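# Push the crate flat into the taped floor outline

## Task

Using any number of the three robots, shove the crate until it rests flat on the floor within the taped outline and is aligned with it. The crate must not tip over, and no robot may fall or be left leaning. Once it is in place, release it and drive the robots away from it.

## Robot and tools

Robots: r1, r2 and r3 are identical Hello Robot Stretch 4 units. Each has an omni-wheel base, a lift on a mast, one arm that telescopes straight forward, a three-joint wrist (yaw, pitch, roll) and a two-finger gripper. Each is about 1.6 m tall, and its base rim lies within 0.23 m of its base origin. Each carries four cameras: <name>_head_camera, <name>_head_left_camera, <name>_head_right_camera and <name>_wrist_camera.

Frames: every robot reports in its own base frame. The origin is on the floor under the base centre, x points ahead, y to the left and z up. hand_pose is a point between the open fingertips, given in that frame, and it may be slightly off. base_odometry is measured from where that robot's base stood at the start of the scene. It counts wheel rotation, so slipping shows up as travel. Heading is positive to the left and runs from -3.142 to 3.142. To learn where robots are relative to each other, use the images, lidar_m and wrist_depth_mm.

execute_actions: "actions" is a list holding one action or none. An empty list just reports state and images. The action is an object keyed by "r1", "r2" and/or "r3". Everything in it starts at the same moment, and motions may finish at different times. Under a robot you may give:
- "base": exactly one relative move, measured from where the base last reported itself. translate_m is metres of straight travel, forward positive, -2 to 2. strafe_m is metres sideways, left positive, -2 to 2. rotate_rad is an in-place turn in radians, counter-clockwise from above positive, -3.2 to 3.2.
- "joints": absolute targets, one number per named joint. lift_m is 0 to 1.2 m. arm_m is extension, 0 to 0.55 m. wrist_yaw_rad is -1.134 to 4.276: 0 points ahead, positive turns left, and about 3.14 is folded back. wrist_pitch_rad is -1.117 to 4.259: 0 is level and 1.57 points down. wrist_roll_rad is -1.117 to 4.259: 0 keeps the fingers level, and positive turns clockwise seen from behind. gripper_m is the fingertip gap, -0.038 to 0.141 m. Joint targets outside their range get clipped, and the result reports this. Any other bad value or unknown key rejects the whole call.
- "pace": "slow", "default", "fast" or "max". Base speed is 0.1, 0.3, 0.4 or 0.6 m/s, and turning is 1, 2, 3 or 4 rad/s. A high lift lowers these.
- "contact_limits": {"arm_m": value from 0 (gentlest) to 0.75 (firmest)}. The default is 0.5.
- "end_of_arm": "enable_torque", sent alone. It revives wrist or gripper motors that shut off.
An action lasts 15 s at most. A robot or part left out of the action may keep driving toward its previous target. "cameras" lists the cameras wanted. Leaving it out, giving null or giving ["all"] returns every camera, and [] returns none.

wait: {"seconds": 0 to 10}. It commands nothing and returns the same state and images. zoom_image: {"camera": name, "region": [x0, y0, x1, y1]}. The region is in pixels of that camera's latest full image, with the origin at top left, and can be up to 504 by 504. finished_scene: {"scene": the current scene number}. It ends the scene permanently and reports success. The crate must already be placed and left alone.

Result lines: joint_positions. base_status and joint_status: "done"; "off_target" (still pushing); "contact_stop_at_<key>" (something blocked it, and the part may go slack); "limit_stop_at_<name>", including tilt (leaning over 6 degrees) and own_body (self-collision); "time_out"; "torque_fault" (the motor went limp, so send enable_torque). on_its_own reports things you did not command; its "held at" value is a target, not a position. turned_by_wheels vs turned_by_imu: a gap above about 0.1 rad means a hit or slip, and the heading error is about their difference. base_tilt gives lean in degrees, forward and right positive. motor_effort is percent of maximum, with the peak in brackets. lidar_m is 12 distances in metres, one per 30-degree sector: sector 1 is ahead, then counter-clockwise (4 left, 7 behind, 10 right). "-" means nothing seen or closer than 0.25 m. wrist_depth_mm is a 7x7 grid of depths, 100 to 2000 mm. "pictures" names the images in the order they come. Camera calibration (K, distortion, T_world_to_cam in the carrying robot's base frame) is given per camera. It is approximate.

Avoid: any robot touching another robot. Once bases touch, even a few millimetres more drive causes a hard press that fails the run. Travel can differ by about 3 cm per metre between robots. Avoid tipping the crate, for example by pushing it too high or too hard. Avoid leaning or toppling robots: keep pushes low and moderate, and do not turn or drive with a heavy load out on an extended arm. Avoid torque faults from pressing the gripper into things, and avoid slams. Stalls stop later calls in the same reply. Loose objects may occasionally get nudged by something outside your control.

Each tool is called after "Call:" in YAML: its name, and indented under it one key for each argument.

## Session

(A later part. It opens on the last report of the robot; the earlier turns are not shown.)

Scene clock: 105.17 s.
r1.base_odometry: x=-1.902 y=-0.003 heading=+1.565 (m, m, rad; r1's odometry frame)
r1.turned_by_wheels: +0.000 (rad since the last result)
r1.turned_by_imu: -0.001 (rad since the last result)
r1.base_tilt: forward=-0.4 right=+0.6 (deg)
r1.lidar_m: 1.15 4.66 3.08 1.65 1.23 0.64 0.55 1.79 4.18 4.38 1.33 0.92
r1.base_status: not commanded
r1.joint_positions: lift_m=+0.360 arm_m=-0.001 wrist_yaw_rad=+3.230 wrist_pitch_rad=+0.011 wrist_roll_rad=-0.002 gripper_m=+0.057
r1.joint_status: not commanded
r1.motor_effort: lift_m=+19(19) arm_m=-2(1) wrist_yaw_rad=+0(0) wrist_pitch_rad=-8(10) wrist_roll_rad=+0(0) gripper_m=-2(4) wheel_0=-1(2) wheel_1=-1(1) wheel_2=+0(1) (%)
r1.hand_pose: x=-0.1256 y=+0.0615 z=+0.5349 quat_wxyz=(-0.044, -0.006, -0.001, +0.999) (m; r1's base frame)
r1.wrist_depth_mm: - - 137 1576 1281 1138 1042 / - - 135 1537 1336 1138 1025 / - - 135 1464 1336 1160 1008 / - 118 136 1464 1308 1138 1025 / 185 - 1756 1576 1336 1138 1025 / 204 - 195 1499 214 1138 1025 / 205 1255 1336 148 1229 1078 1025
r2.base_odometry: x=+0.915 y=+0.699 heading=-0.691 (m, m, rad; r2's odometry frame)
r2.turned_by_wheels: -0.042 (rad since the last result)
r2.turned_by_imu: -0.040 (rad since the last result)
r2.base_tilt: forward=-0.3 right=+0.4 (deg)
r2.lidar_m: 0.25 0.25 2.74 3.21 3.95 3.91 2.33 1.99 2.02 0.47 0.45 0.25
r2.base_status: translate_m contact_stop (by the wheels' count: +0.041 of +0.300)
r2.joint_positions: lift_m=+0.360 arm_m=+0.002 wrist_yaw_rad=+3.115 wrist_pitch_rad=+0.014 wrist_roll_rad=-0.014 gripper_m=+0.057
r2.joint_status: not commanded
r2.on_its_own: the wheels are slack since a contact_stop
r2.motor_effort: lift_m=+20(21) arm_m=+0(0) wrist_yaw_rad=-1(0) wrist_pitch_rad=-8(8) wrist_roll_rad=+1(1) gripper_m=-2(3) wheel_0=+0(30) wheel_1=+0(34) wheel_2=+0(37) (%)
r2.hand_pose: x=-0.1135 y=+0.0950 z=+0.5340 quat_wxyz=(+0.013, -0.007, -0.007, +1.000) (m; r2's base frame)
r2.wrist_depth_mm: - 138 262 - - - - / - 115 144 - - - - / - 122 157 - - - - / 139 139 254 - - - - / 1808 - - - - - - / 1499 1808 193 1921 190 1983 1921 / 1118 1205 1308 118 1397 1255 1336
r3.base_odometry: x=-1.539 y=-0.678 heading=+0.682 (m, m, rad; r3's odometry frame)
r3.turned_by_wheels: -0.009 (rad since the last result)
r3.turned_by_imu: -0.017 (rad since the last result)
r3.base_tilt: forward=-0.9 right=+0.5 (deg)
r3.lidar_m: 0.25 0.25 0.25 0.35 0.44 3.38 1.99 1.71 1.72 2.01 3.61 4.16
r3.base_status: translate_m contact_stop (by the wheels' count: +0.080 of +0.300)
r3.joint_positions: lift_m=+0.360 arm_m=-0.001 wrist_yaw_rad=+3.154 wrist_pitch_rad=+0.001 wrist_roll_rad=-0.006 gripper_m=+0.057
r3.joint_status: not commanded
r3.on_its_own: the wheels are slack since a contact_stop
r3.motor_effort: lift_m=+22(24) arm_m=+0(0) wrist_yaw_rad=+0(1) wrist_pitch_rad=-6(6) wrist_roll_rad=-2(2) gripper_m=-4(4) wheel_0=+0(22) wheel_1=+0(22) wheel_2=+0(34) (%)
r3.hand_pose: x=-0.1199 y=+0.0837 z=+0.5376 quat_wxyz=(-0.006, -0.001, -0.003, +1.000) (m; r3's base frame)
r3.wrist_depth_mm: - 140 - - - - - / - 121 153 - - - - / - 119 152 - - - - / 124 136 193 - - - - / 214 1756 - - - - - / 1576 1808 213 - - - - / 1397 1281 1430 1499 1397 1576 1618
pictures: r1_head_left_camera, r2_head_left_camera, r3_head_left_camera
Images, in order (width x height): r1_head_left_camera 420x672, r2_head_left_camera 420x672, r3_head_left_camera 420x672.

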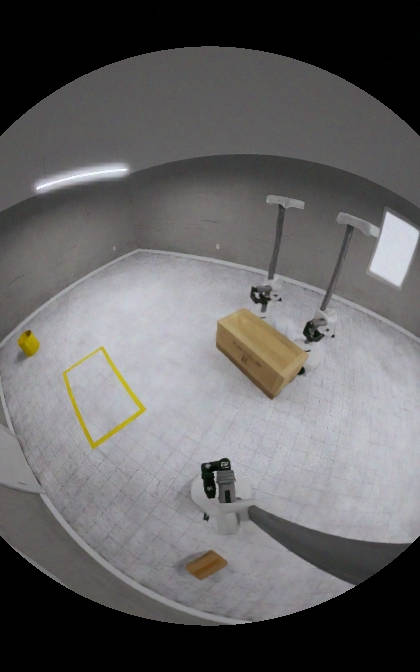

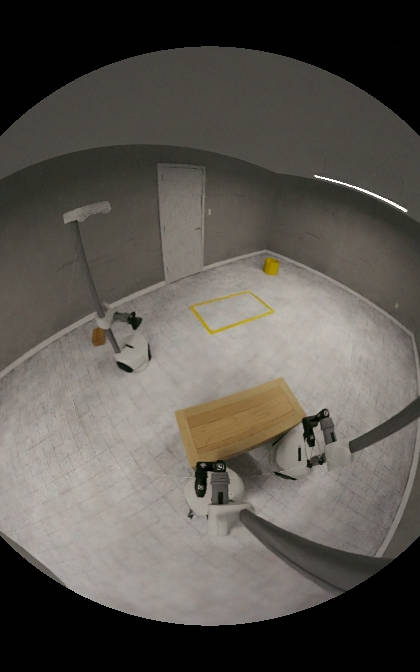

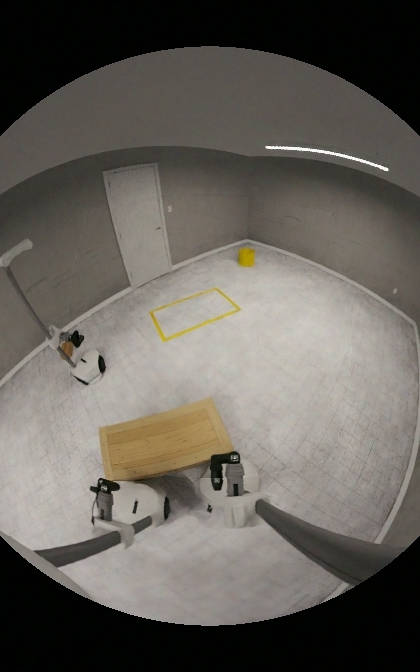

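Call:
execute_actions:
  actions:
    - {"r2":{"base":{"translate_m":-0.03}},"r3":{"base":{"translate_m":-0.03}}}
  cameras: []

Call:
execute_actions:
  actions:
    - {"r2":{"base":{"rotate_rad":-1.45},"pace":"fast"},"r3":{"base":{"rotate_rad":-1.47},"pace":"fast"}}
  cameras: []

Call:
execute_actions:
  actions:
    - {"r2":{"base":{"strafe_m":0.4},"pace":"slow"},"r3":{"base":{"strafe_m":0.2},"pace":"slow"}}
  cameras: ["r1_head_camera","r2_head_left_camera"]

Scene clock: 113.00 s.
r1.base_odometry: x=-1.902 y=-0.003 heading=+1.565 (m, m, rad; r1's odometry frame)
r1.turned_by_wheels: +0.000 (rad since the last result)
r1.turned_by_imu: -0.001 (rad since the last result)
r1.base_tilt: forward=-0.2 right=+0.6 (deg)
r1.lidar_m: 1.16 4.66 3.13 1.65 1.24 0.66 0.56 1.80 4.17 4.39 1.37 0.92
r1.base_status: not commanded
r1.joint_positions: lift_m=+0.360 arm_m=-0.001 wrist_yaw_rad=+3.230 wrist_pitch_rad=+0.011 wrist_roll_rad=-0.002 gripper_m=+0.057
r1.joint_status: not commanded
r1.motor_effort: lift_m=+19(19) arm_m=-1(1) wrist_yaw_rad=+0(0) wrist_pitch_rad=-10(8) wrist_roll_rad=+0(0) gripper_m=-1(4) wheel_0=-2(1) wheel_1=-1(1) wheel_2=+1(0) (%)
r1.hand_pose: x=-0.1256 y=+0.0615 z=+0.5349 quat_wxyz=(-0.044, -0.006, -0.001, +0.999) (m; r1's base frame)
r1.wrist_depth_mm: - - 137 1537 1308 1138 1025 / - - 135 1499 1308 1160 1042 / - - 135 1464 1308 1182 1008 / - 118 136 1537 1336 1160 1025 / 186 - 1808 1537 1308 1138 1025 / 205 - 195 1537 213 1138 1042 / 204 1229 1366 148 1255 1098 1008
r2.base_odometry: x=+0.892 y=+0.718 heading=-0.691 (m, m, rad; r2's odometry frame)
r2.turned_by_wheels: +0.000 (rad since the last result)
r2.turned_by_imu: +0.000 (rad since the last result)
r2.base_tilt: forward=-0.5 right=+0.4 (deg)
r2.lidar_m: 0.25 0.25 2.75 3.24 3.93 3.94 2.29 2.00 2.00 0.44 0.46 0.28
r2.base_status: done
r2.joint_positions: lift_m=+0.360 arm_m=+0.002 wrist_yaw_rad=+3.115 wrist_pitch_rad=+0.014 wrist_roll_rad=-0.014 gripper_m=+0.057
r2.joint_status: not commanded
r2.motor_effort: lift_m=+20(20) arm_m=+0(0) wrist_yaw_rad=+1(1) wrist_pitch_rad=-9(10) wrist_roll_rad=+2(2) gripper_m=-2(3) wheel_0=-2(4) wheel_1=-2(6) wheel_2=+0(10) (%)
r2.hand_pose: x=-0.1135 y=+0.0950 z=+0.5340 quat_wxyz=(+0.013, -0.007, -0.007, +1.000) (m; r2's base frame)
r2.wrist_depth_mm: - 138 262 - - - - / - 115 144 - - - - / - 122 157 - - - - / 139 139 254 - - - - / 1808 - - - - - - / 1537 1808 194 1983 190 1921 1921 / 1118 1205 1336 118 1366 1229 1308
r3.base_odometry: x=-1.562 y=-0.697 heading=+0.682 (m, m, rad; r3's odometry frame)
r3.turned_by_wheels: +0.000 (rad since the last result)
r3.turned_by_imu: -0.001 (rad since the last result)
r3.base_tilt: forward=-0.9 right=+0.5 (deg)
r3.lidar_m: 0.25 0.25 0.25 0.41 0.46 3.32 1.93 1.67 1.70 1.98 3.58 4.17
r3.base_status: done
r3.joint_positions: lift_m=+0.360 arm_m=-0.001 wrist_yaw_rad=+3.154 wrist_pitch_rad=+0.001 wrist_roll_rad=-0.006 gripper_m=+0.057
r3.joint_status: not commanded
r3.motor_effort: lift_m=+23(23) arm_m=+0(0) wrist_yaw_rad=+0(0) wrist_pitch_rad=-6(7) wrist_roll_rad=-1(1) gripper_m=-2(5) wheel_0=-2(5) wheel_1=-2(6) wheel_2=+0(10) (%)
r3.hand_pose: x=-0.1199 y=+0.0837 z=+0.5376 quat_wxyz=(-0.006, -0.001, -0.003, +1.000) (m; r3's base frame)
r3.wrist_depth_mm: - 140 - - - - - / - 121 153 - - - - / - 119 152 - - - - / 124 136 193 - - - - / 214 1756 - - - - - / 1576 1808 213 - - - - / 1397 1255 1430 1499 1366 1537 1537
pictures: none
No camera images: the call's "cameras" was empty. Leave "cameras" out to get every camera's image.

Scene clock: 114.70 s.
r1.base_odometry: x=-1.902 y=-0.003 heading=+1.565 (m, m, rad; r1's odometry frame)
r1.turned_by_wheels: +0.000 (rad since the last result)
r1.turned_by_imu: -0.001 (rad since the last result)
r1.base_tilt: forward=-0.3 right=+0.8 (deg)
r1.lidar_m: 1.18 4.67 3.13 1.65 1.25 0.65 0.55 1.80 4.16 4.37 1.35 0.91
r1.base_status: not commanded
r1.joint_positions: lift_m=+0.360 arm_m=-0.001 wrist_yaw_rad=+3.230 wrist_pitch_rad=+0.011 wrist_roll_rad=-0.002 gripper_m=+0.057
r1.joint_status: not commanded
r1.motor_effort: lift_m=+19(19) arm_m=-1(1) wrist_yaw_rad=+0(0) wrist_pitch_rad=-10(9) wrist_roll_rad=+0(0) gripper_m=-5(1) wheel_0=-2(2) wheel_1=-1(1) wheel_2=+0(1) (%)
r1.hand_pose: x=-0.1256 y=+0.0615 z=+0.5349 quat_wxyz=(-0.044, -0.006, -0.001, +0.999) (m; r1's base frame)
r1.wrist_depth_mm: - - 138 1537 1366 1138 1060 / - - 135 1576 1308 1138 1042 / - - 135 1464 1336 1138 1042 / - 118 136 1499 1336 1138 1025 / 186 - 1863 1576 1308 1160 1042 / 205 - 196 1537 215 1138 1008 / 205 1255 1308 148 1255 1098 1008
r2.base_odometry: x=+0.892 y=+0.718 heading=-2.141 (m, m, rad; r2's odometry frame)
r2.turned_by_wheels: -1.450 (rad since the last result)
r2.turned_by_imu: -1.456 (rad since the last result)
r2.base_tilt: forward=-0.4 right=+0.5 (deg)
r2.lidar_m: 0.48 0.41 0.27 0.25 0.25 2.82 3.57 3.92 3.24 2.16 1.98 2.01
r2.base_status: done
r2.joint_positions: lift_m=+0.360 arm_m=+0.002 wrist_yaw_rad=+3.115 wrist_pitch_rad=+0.014 wrist_roll_rad=-0.014 gripper_m=+0.057
r2.joint_status: not commanded
r2.motor_effort: lift_m=+20(20) arm_m=+0(0) wrist_yaw_rad=+0(2) wrist_pitch_rad=-10(8) wrist_roll_rad=+1(1) gripper_m=-1(3) wheel_0=+2(10) wheel_1=+2(11) wheel_2=-1(9) (%)
r2.hand_pose: x=-0.1135 y=+0.0950 z=+0.5340 quat_wxyz=(+0.013, -0.007, -0.007, +1.000) (m; r2's base frame)
r2.wrist_depth_mm: - 138 260 - - - - / - 116 144 - - - - / - 122 157 - - - - / 139 139 254 - - - - / - - - - - - - / 1499 1808 193 1921 190 1983 1921 / 1138 1205 1336 118 1366 1229 1336
r3.base_odometry: x=-1.562 y=-0.697 heading=-0.788 (m, m, rad; r3's odometry frame)
r3.turned_by_wheels: -1.470 (rad since the last result)
r3.turned_by_imu: -1.474 (rad since the last result)
r3.base_tilt: forward=-1.0 right=+0.5 (deg)
r3.lidar_m: 2.18 4.16 3.44 0.25 0.25 0.29 0.45 0.45 2.85 1.85 1.67 1.70
r3.base_status: done
r3.joint_positions: lift_m=+0.360 arm_m=-0.001 wrist_yaw_rad=+3.154 wrist_pitch_rad=+0.001 wrist_roll_rad=-0.006 gripper_m=+0.057
r3.joint_status: not commanded
r3.motor_effort: lift_m=+22(23) arm_m=+0(0) wrist_yaw_rad=-1(1) wrist_pitch_rad=-6(5) wrist_roll_rad=-1(1) gripper_m=-1(4) wheel_0=+0(10) wheel_1=-1(10) wheel_2=-2(8) (%)
r3.hand_pose: x=-0.1199 y=+0.0837 z=+0.5376 quat_wxyz=(-0.006, -0.001, -0.003, +1.000) (m; r3's base frame)
r3.wrist_depth_mm: - 139 - - - - - / - 121 154 - - - - / - 120 152 - - - - / 124 136 193 - - - 1708 / 214 820 - - - - - / 1863 1921 213 891 715 - 1576 / 1366 842 891 535 452 508 530
pictures: none
No camera images: the call's "cameras" was empty. Leave "cameras" out to get every camera's image.

Scene clock: 120.13 s.
r1.base_odometry: x=-1.902 y=-0.003 heading=+1.565 (m, m, rad; r1's odometry frame)
r1.turned_by_wheels: +0.000 (rad since the last result)
r1.turned_by_imu: -0.002 (rad since the last result)
r1.base_tilt: forward=-0.1 right=+0.7 (deg)
r1.lidar_m: 1.00 4.66 3.11 1.64 1.24 0.64 0.54 1.78 4.17 4.38 1.31 0.83
r1.base_status: not commanded
r1.joint_positions: lift_m=+0.360 arm_m=-0.001 wrist_yaw_rad=+3.230 wrist_pitch_rad=+0.011 wrist_roll_rad=-0.002 gripper_m=+0.057
r1.joint_status: not commanded
r1.motor_effort: lift_m=+19(19) arm_m=-2(1) wrist_yaw_rad=-1(0) wrist_pitch_rad=-7(7) wrist_roll_rad=+0(1) gripper_m=+0(1) wheel_0=-1(2) wheel_1=-1(2) wheel_2=+1(0) (%)
r1.hand_pose: x=-0.1256 y=+0.0615 z=+0.5349 quat_wxyz=(-0.044, -0.006, -0.001, +0.999) (m; r1's base frame)
r1.wrist_depth_mm: - - 137 1537 1366 1160 1025 / - - 135 1537 1308 1160 1025 / - - 135 1430 1308 1118 1025 / - 118 136 1499 1336 1138 1025 / 186 - 1808 1537 1308 1138 1008 / 204 - 195 1537 213 1118 1008 / 204 1229 1366 147 1255 1138 991
r2.base_odometry: x=+1.227 y=+0.503 heading=-2.141 (m, m, rad; r2's odometry frame)
r2.turned_by_wheels: -0.001 (rad since the last result)
r2.turned_by_imu: -0.005 (rad since the last result)
r2.base_tilt: forward=-0.3 right=+0.4 (deg)
r2.lidar_m: 0.47 0.45 0.25 0.25 0.25 2.66 3.37 4.02 3.48 2.30 2.10 2.14
r2.base_status: done
r2.joint_positions: lift_m=+0.360 arm_m=+0.002 wrist_yaw_rad=+3.115 wrist_pitch_rad=+0.014 wrist_roll_rad=-0.014 gripper_m=+0.057
r2.joint_status: not commanded
r2.on_its_own: the wheels are slack since a contact_stop
r2.motor_effort: lift_m=+20(20) arm_m=+0(0) wrist_yaw_rad=+1(1) wrist_pitch_rad=-9(8) wrist_roll_rad=+0(0) gripper_m=-4(0) wheel_0=+0(38) wheel_1=+0(35) wheel_2=+0(11) (%)
r2.hand_pose: x=-0.1135 y=+0.0949 z=+0.5340 quat_wxyz=(+0.013, -0.007, -0.007, +1.000) (m; r2's base frame)
r2.wrist_depth_mm: - 138 260 - - - - / - 116 144 - - - - / - 121 157 - - - - / 139 139 255 - - - - / - - - - - - - / 1499 1863 193 1863 190 1983 1921 / 1138 1229 1336 118 1397 1255 1308
r3.base_odometry: x=-1.421 y=-0.557 heading=-0.788 (m, m, rad; r3's odometry frame)
r3.turned_by_wheels: +0.001 (rad since the last result)
r3.turned_by_imu: +0.001 (rad since the last result)
r3.base_tilt: forward=-1.0 right=+0.5 (deg)
r3.lidar_m: 2.34 4.04 3.25 0.25 0.25 0.25 0.41 0.45 3.08 1.99 1.83 1.85
r3.base_status: done
r3.joint_positions: lift_m=+0.360 arm_m=-0.001 wrist_yaw_rad=+3.154 wrist_pitch_rad=+0.001 wrist_roll_rad=-0.006 gripper_m=+0.057
r3.joint_status: not commanded
r3.motor_effort: lift_m=+23(22) arm_m=+0(0) wrist_yaw_rad=-1(1) wrist_pitch_rad=-5(5) wrist_roll_rad=-1(2) gripper_m=-4(5) wheel_0=-13(22) wheel_1=+18(29) wheel_2=+4(3) (%)
r3.hand_pose: x=-0.1199 y=+0.0837 z=+0.5376 quat_wxyz=(-0.006, -0.001, -0.003, +1.000) (m; r3's base frame)
r3.wrist_depth_mm: - 140 - - - - - / - 121 153 - - - - / - 119 152 - - - - / 124 136 194 - - - - / 214 574 - - - - - / 1863 1921 213 778 723 1576 - / 1397 809 842 484 452 517 521
pictures: r1_head_camera, r2_head_left_camera
Images, in order (width x height): r1_head_camera 420x560, r2_head_left_camera 420x672.

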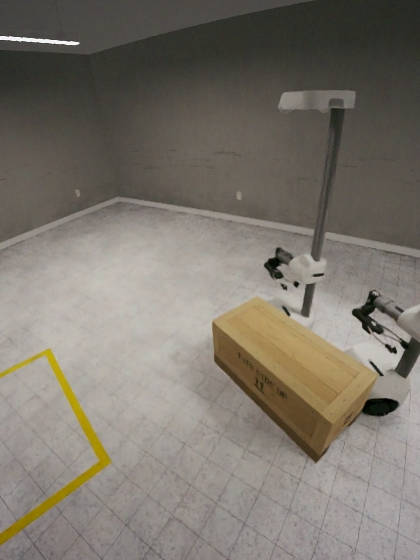

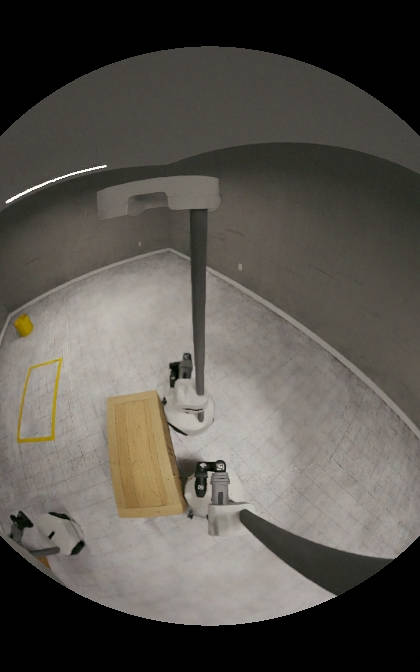

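Call:
execute_actions:
  actions:
    - {"r2":{"base":{"translate_m":-0.07}},"r3":{"base":{"translate_m":-0.07}},"r1":{"base":{"rotate_rad":0.35}}}
  cameras: []

Call:
execute_actions:
  actions:
    - {"r2":{"base":{"strafe_m":0.6},"pace":"slow"},"r3":{"base":{"strafe_m":0.45},"pace":"slow"}}
  cameras: ["r1_head_camera","r2_head_left_camera"]

Scene clock: 123.67 s.
r1.base_odometry: x=-1.902 y=-0.003 heading=+1.915 (m, m, rad; r1's odometry frame)
r1.turned_by_wheels: +0.350 (rad since the last result)
r1.turned_by_imu: +0.345 (rad since the last result)
r1.base_tilt: forward=-0.3 right=+0.6 (deg)
r1.lidar_m: 4.48 3.12 1.97 1.31 1.18 0.55 1.53 3.22 4.21 3.82 0.82 0.87
r1.base_status: done
r1.joint_positions: lift_m=+0.360 arm_m=-0.001 wrist_yaw_rad=+3.230 wrist_pitch_rad=+0.011 wrist_roll_rad=-0.002 gripper_m=+0.057
r1.joint_status: not commanded
r1.motor_effort: lift_m=+19(19) arm_m=-1(1) wrist_yaw_rad=+0(0) wrist_pitch_rad=-11(6) wrist_roll_rad=+0(0) gripper_m=-5(3) wheel_0=-1(6) wheel_1=+0(4) wheel_2=+1(6) (%)
r1.hand_pose: x=-0.1256 y=+0.0615 z=+0.5349 quat_wxyz=(-0.044, -0.006, -0.001, +0.999) (m; r1's base frame)
r1.wrist_depth_mm: - - 137 - 1576 1281 1078 / - - 135 - 1618 1281 1078 / - - 135 1808 1576 1255 1060 / - 118 136 - 1576 1255 1025 / 186 - - - 1576 1281 1042 / 204 - 195 1863 214 1281 1042 / 204 1255 1336 148 1281 1205 1042
r2.base_odometry: x=+1.236 y=+0.531 heading=-2.173 (m, m, rad; r2's odometry frame)
r2.turned_by_wheels: -0.031 (rad since the last result)
r2.turned_by_imu: -0.031 (rad since the last result)
r2.base_tilt: forward=-0.3 right=+0.3 (deg)
r2.lidar_m: 0.45 0.47 0.25 0.25 0.26 2.63 3.30 3.98 3.65 2.31 2.10 2.13
r2.base_status: translate_m contact_stop (by the wheels' count: -0.029 of -0.070)
r2.joint_positions: lift_m=+0.360 arm_m=+0.002 wrist_yaw_rad=+3.115 wrist_pitch_rad=+0.014 wrist_roll_rad=-0.014 gripper_m=+0.057
r2.joint_status: not commanded
r2.on_its_own: the wheels are slack since a contact_stop
r2.motor_effort: lift_m=+20(20) arm_m=+0(0) wrist_yaw_rad=+0(0) wrist_pitch_rad=-8(8) wrist_roll_rad=+0(1) gripper_m=-1(3) wheel_0=+0(38) wheel_1=+0(3) wheel_2=+0(19) (%)
r2.hand_pose: x=-0.1135 y=+0.0949 z=+0.5340 quat_wxyz=(+0.013, -0.007, -0.007, +1.000) (m; r2's base frame)
r2.wrist_depth_mm: - 138 262 - - - - / - 116 144 - - - - / - 122 157 - - - - / 139 138 253 - - - - / - - - - - - - / 1537 1808 193 1921 190 1983 1921 / 1118 1205 1308 118 1397 1255 1308
r3.base_odometry: x=-1.441 y=-0.547 heading=-0.806 (m, m, rad; r3's odometry frame)
r3.turned_by_wheels: -0.018 (rad since the last result)
r3.turned_by_imu: -0.019 (rad since the last result)
r3.base_tilt: forward=-1.0 right=+0.6 (deg)
r3.lidar_m: 2.34 4.06 3.27 0.25 0.25 0.25 0.37 0.46 3.21 2.03 1.86 1.85
r3.base_status: translate_m contact_stop (by the wheels' count: -0.020 of -0.070)
r3.joint_positions: lift_m=+0.360 arm_m=-0.001 wrist_yaw_rad=+3.154 wrist_pitch_rad=+0.001 wrist_roll_rad=-0.006 gripper_m=+0.057
r3.joint_status: not commanded
r3.on_its_own: the wheels are slack since a contact_stop
r3.motor_effort: lift_m=+23(22) arm_m=+0(0) wrist_yaw_rad=+1(0) wrist_pitch_rad=-7(6) wrist_roll_rad=+1(1) gripper_m=-1(4) wheel_0=+0(36) wheel_1=+0(14) wheel_2=+0(21) (%)
r3.hand_pose: x=-0.1199 y=+0.0837 z=+0.5376 quat_wxyz=(-0.006, -0.001, -0.003, +1.000) (m; r3's base frame)
r3.wrist_depth_mm: - 139 - - - - - / - 121 153 - - - - / - 120 152 - - - - / 124 136 193 - - - - / 214 574 - - - - - / 1863 1921 213 768 715 1618 - / 1397 809 842 488 452 512 521
pictures: none
No camera images: the call's "cameras" was empty. Leave "cameras" out to get every camera's image.

not run: a stop came earlier in this reply.

Call:
execute_actions:
  actions:
    - {"r2":{"base":{"strafe_m":0.6},"pace":"slow"},"r3":{"base":{"strafe_m":0.5},"pace":"slow"}}
  cameras: ["r1_head_camera","r2_head_left_camera"]

Scene clock: 126.03 s.
r1.base_odometry: x=-1.902 y=-0.003 heading=+1.915 (m, m, rad; r1's odometry frame)
r1.turned_by_wheels: +0.000 (rad since the last result)
r1.turned_by_imu: -0.001 (rad since the last result)
r1.base_tilt: forward=-0.2 right=+0.7 (deg)
r1.lidar_m: 4.48 3.10 1.96 1.31 1.20 0.55 1.54 3.20 4.23 3.81 0.82 0.88
r1.base_status: not commanded
r1.joint_positions: lift_m=+0.360 arm_m=-0.001 wrist_yaw_rad=+3.230 wrist_pitch_rad=+0.011 wrist_roll_rad=-0.002 gripper_m=+0.057
r1.joint_status: not commanded
r1.motor_effort: lift_m=+19(19) arm_m=-2(2) wrist_yaw_rad=+0(0) wrist_pitch_rad=-9(7) wrist_roll_rad=+0(1) gripper_m=-3(0) wheel_0=-1(1) wheel_1=+0(0) wheel_2=+1(1) (%)
r1.hand_pose: x=-0.1256 y=+0.0615 z=+0.5349 quat_wxyz=(-0.044, -0.006, -0.001, +0.999) (m; r1's base frame)
r1.wrist_depth_mm: - - 137 - 1661 1255 1060 / - - 135 - 1576 1281 1060 / - - 134 1921 1576 1281 1060 / - 118 136 - 1576 1281 1060 / 186 - - - 1576 1255 1060 / 204 - 195 1921 214 1281 1042 / 204 1255 1366 147 1255 1182 1042
r2.base_odometry: x=+1.237 y=+0.527 heading=-2.174 (m, m, rad; r2's odometry frame)
r2.turned_by_wheels: -0.001 (rad since the last result)
r2.turned_by_imu: +0.000 (rad since the last result)
r2.base_tilt: forward=-0.3 right=+0.3 (deg)
r2.lidar_m: 0.50 0.47 0.26 0.25 0.25 2.65 3.30 3.98 3.69 2.34 2.11 2.13
r2.base_status: strafe_m contact_stop (by the wheels' count: +0.004 of +0.600)
r2.joint_positions: lift_m=+0.360 arm_m=+0.002 wrist_yaw_rad=+3.115 wrist_pitch_rad=+0.014 wrist_roll_rad=-0.014 gripper_m=+0.057
r2.joint_status: not commanded
r2.on_its_own: the wheels are slack since a contact_stop
r2.motor_effort: lift_m=+20(20) arm_m=+0(0) wrist_yaw_rad=+0(0) wrist_pitch_rad=-8(9) wrist_roll_rad=+2(0) gripper_m=-2(1) wheel_0=+0(38) wheel_1=+0(34) wheel_2=+0(15) (%)
r2.hand_pose: x=-0.1135 y=+0.0949 z=+0.5340 quat_wxyz=(+0.013, -0.007, -0.007, +1.000) (m; r2's base frame)
r2.wrist_depth_mm: - 138 260 - - - - / - 116 144 - - - - / - 122 157 - - - - / 140 139 254 - - - - / - - - - - - - / 1499 1808 194 1983 190 1921 1921 / 1138 1205 1336 118 1366 1281 1308
r3.base_odometry: x=-1.415 y=-0.525 heading=-0.803 (m, m, rad; r3's odometry frame)
r3.turned_by_wheels: +0.003 (rad since the last result)
r3.turned_by_imu: +0.001 (rad since the last result)
r3.base_tilt: forward=-0.9 right=+0.5 (deg)
r3.lidar_m: 2.31 4.04 3.19 0.25 0.25 0.25 0.37 0.47 3.24 2.09 1.85 1.90
r3.base_status: strafe_m contact_stop (by the wheels' count: +0.034 of +0.500)
r3.joint_positions: lift_m=+0.360 arm_m=-0.001 wrist_yaw_rad=+3.154 wrist_pitch_rad=+0.001 wrist_roll_rad=-0.006 gripper_m=+0.057
r3.joint_status: not commanded
r3.on_its_own: the wheels are slack since a contact_stop
r3.motor_effort: lift_m=+23(23) arm_m=+0(0) wrist_yaw_rad=-2(1) wrist_pitch_rad=-6(6) wrist_roll_rad=-3(2) gripper_m=-7(3) wheel_0=+0(34) wheel_1=+0(31) wheel_2=+0(9) (%)
r3.hand_pose: x=-0.1199 y=+0.0837 z=+0.5376 quat_wxyz=(-0.006, -0.001, -0.003, +1.000) (m; r3's base frame)
r3.wrist_depth_mm: - 140 - - - - - / - 121 154 - - - - / - 119 152 - - - - / 124 136 193 - - - - / 214 580 - - - - - / 1808 1983 213 768 723 1618 - / 1366 809 842 488 452 512 521
pictures: r1_head_camera, r2_head_left_camera
Images, in order (width x height): r1_head_camera 420x560, r2_head_left_camera 420x672.

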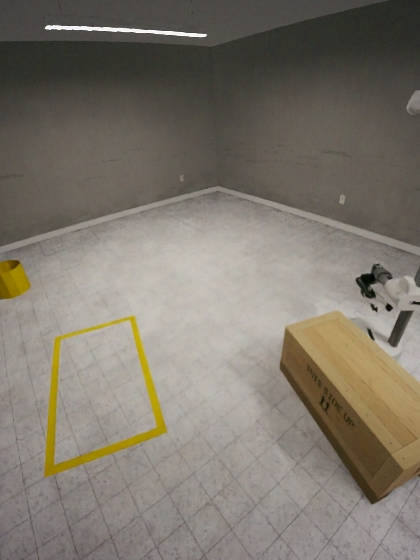

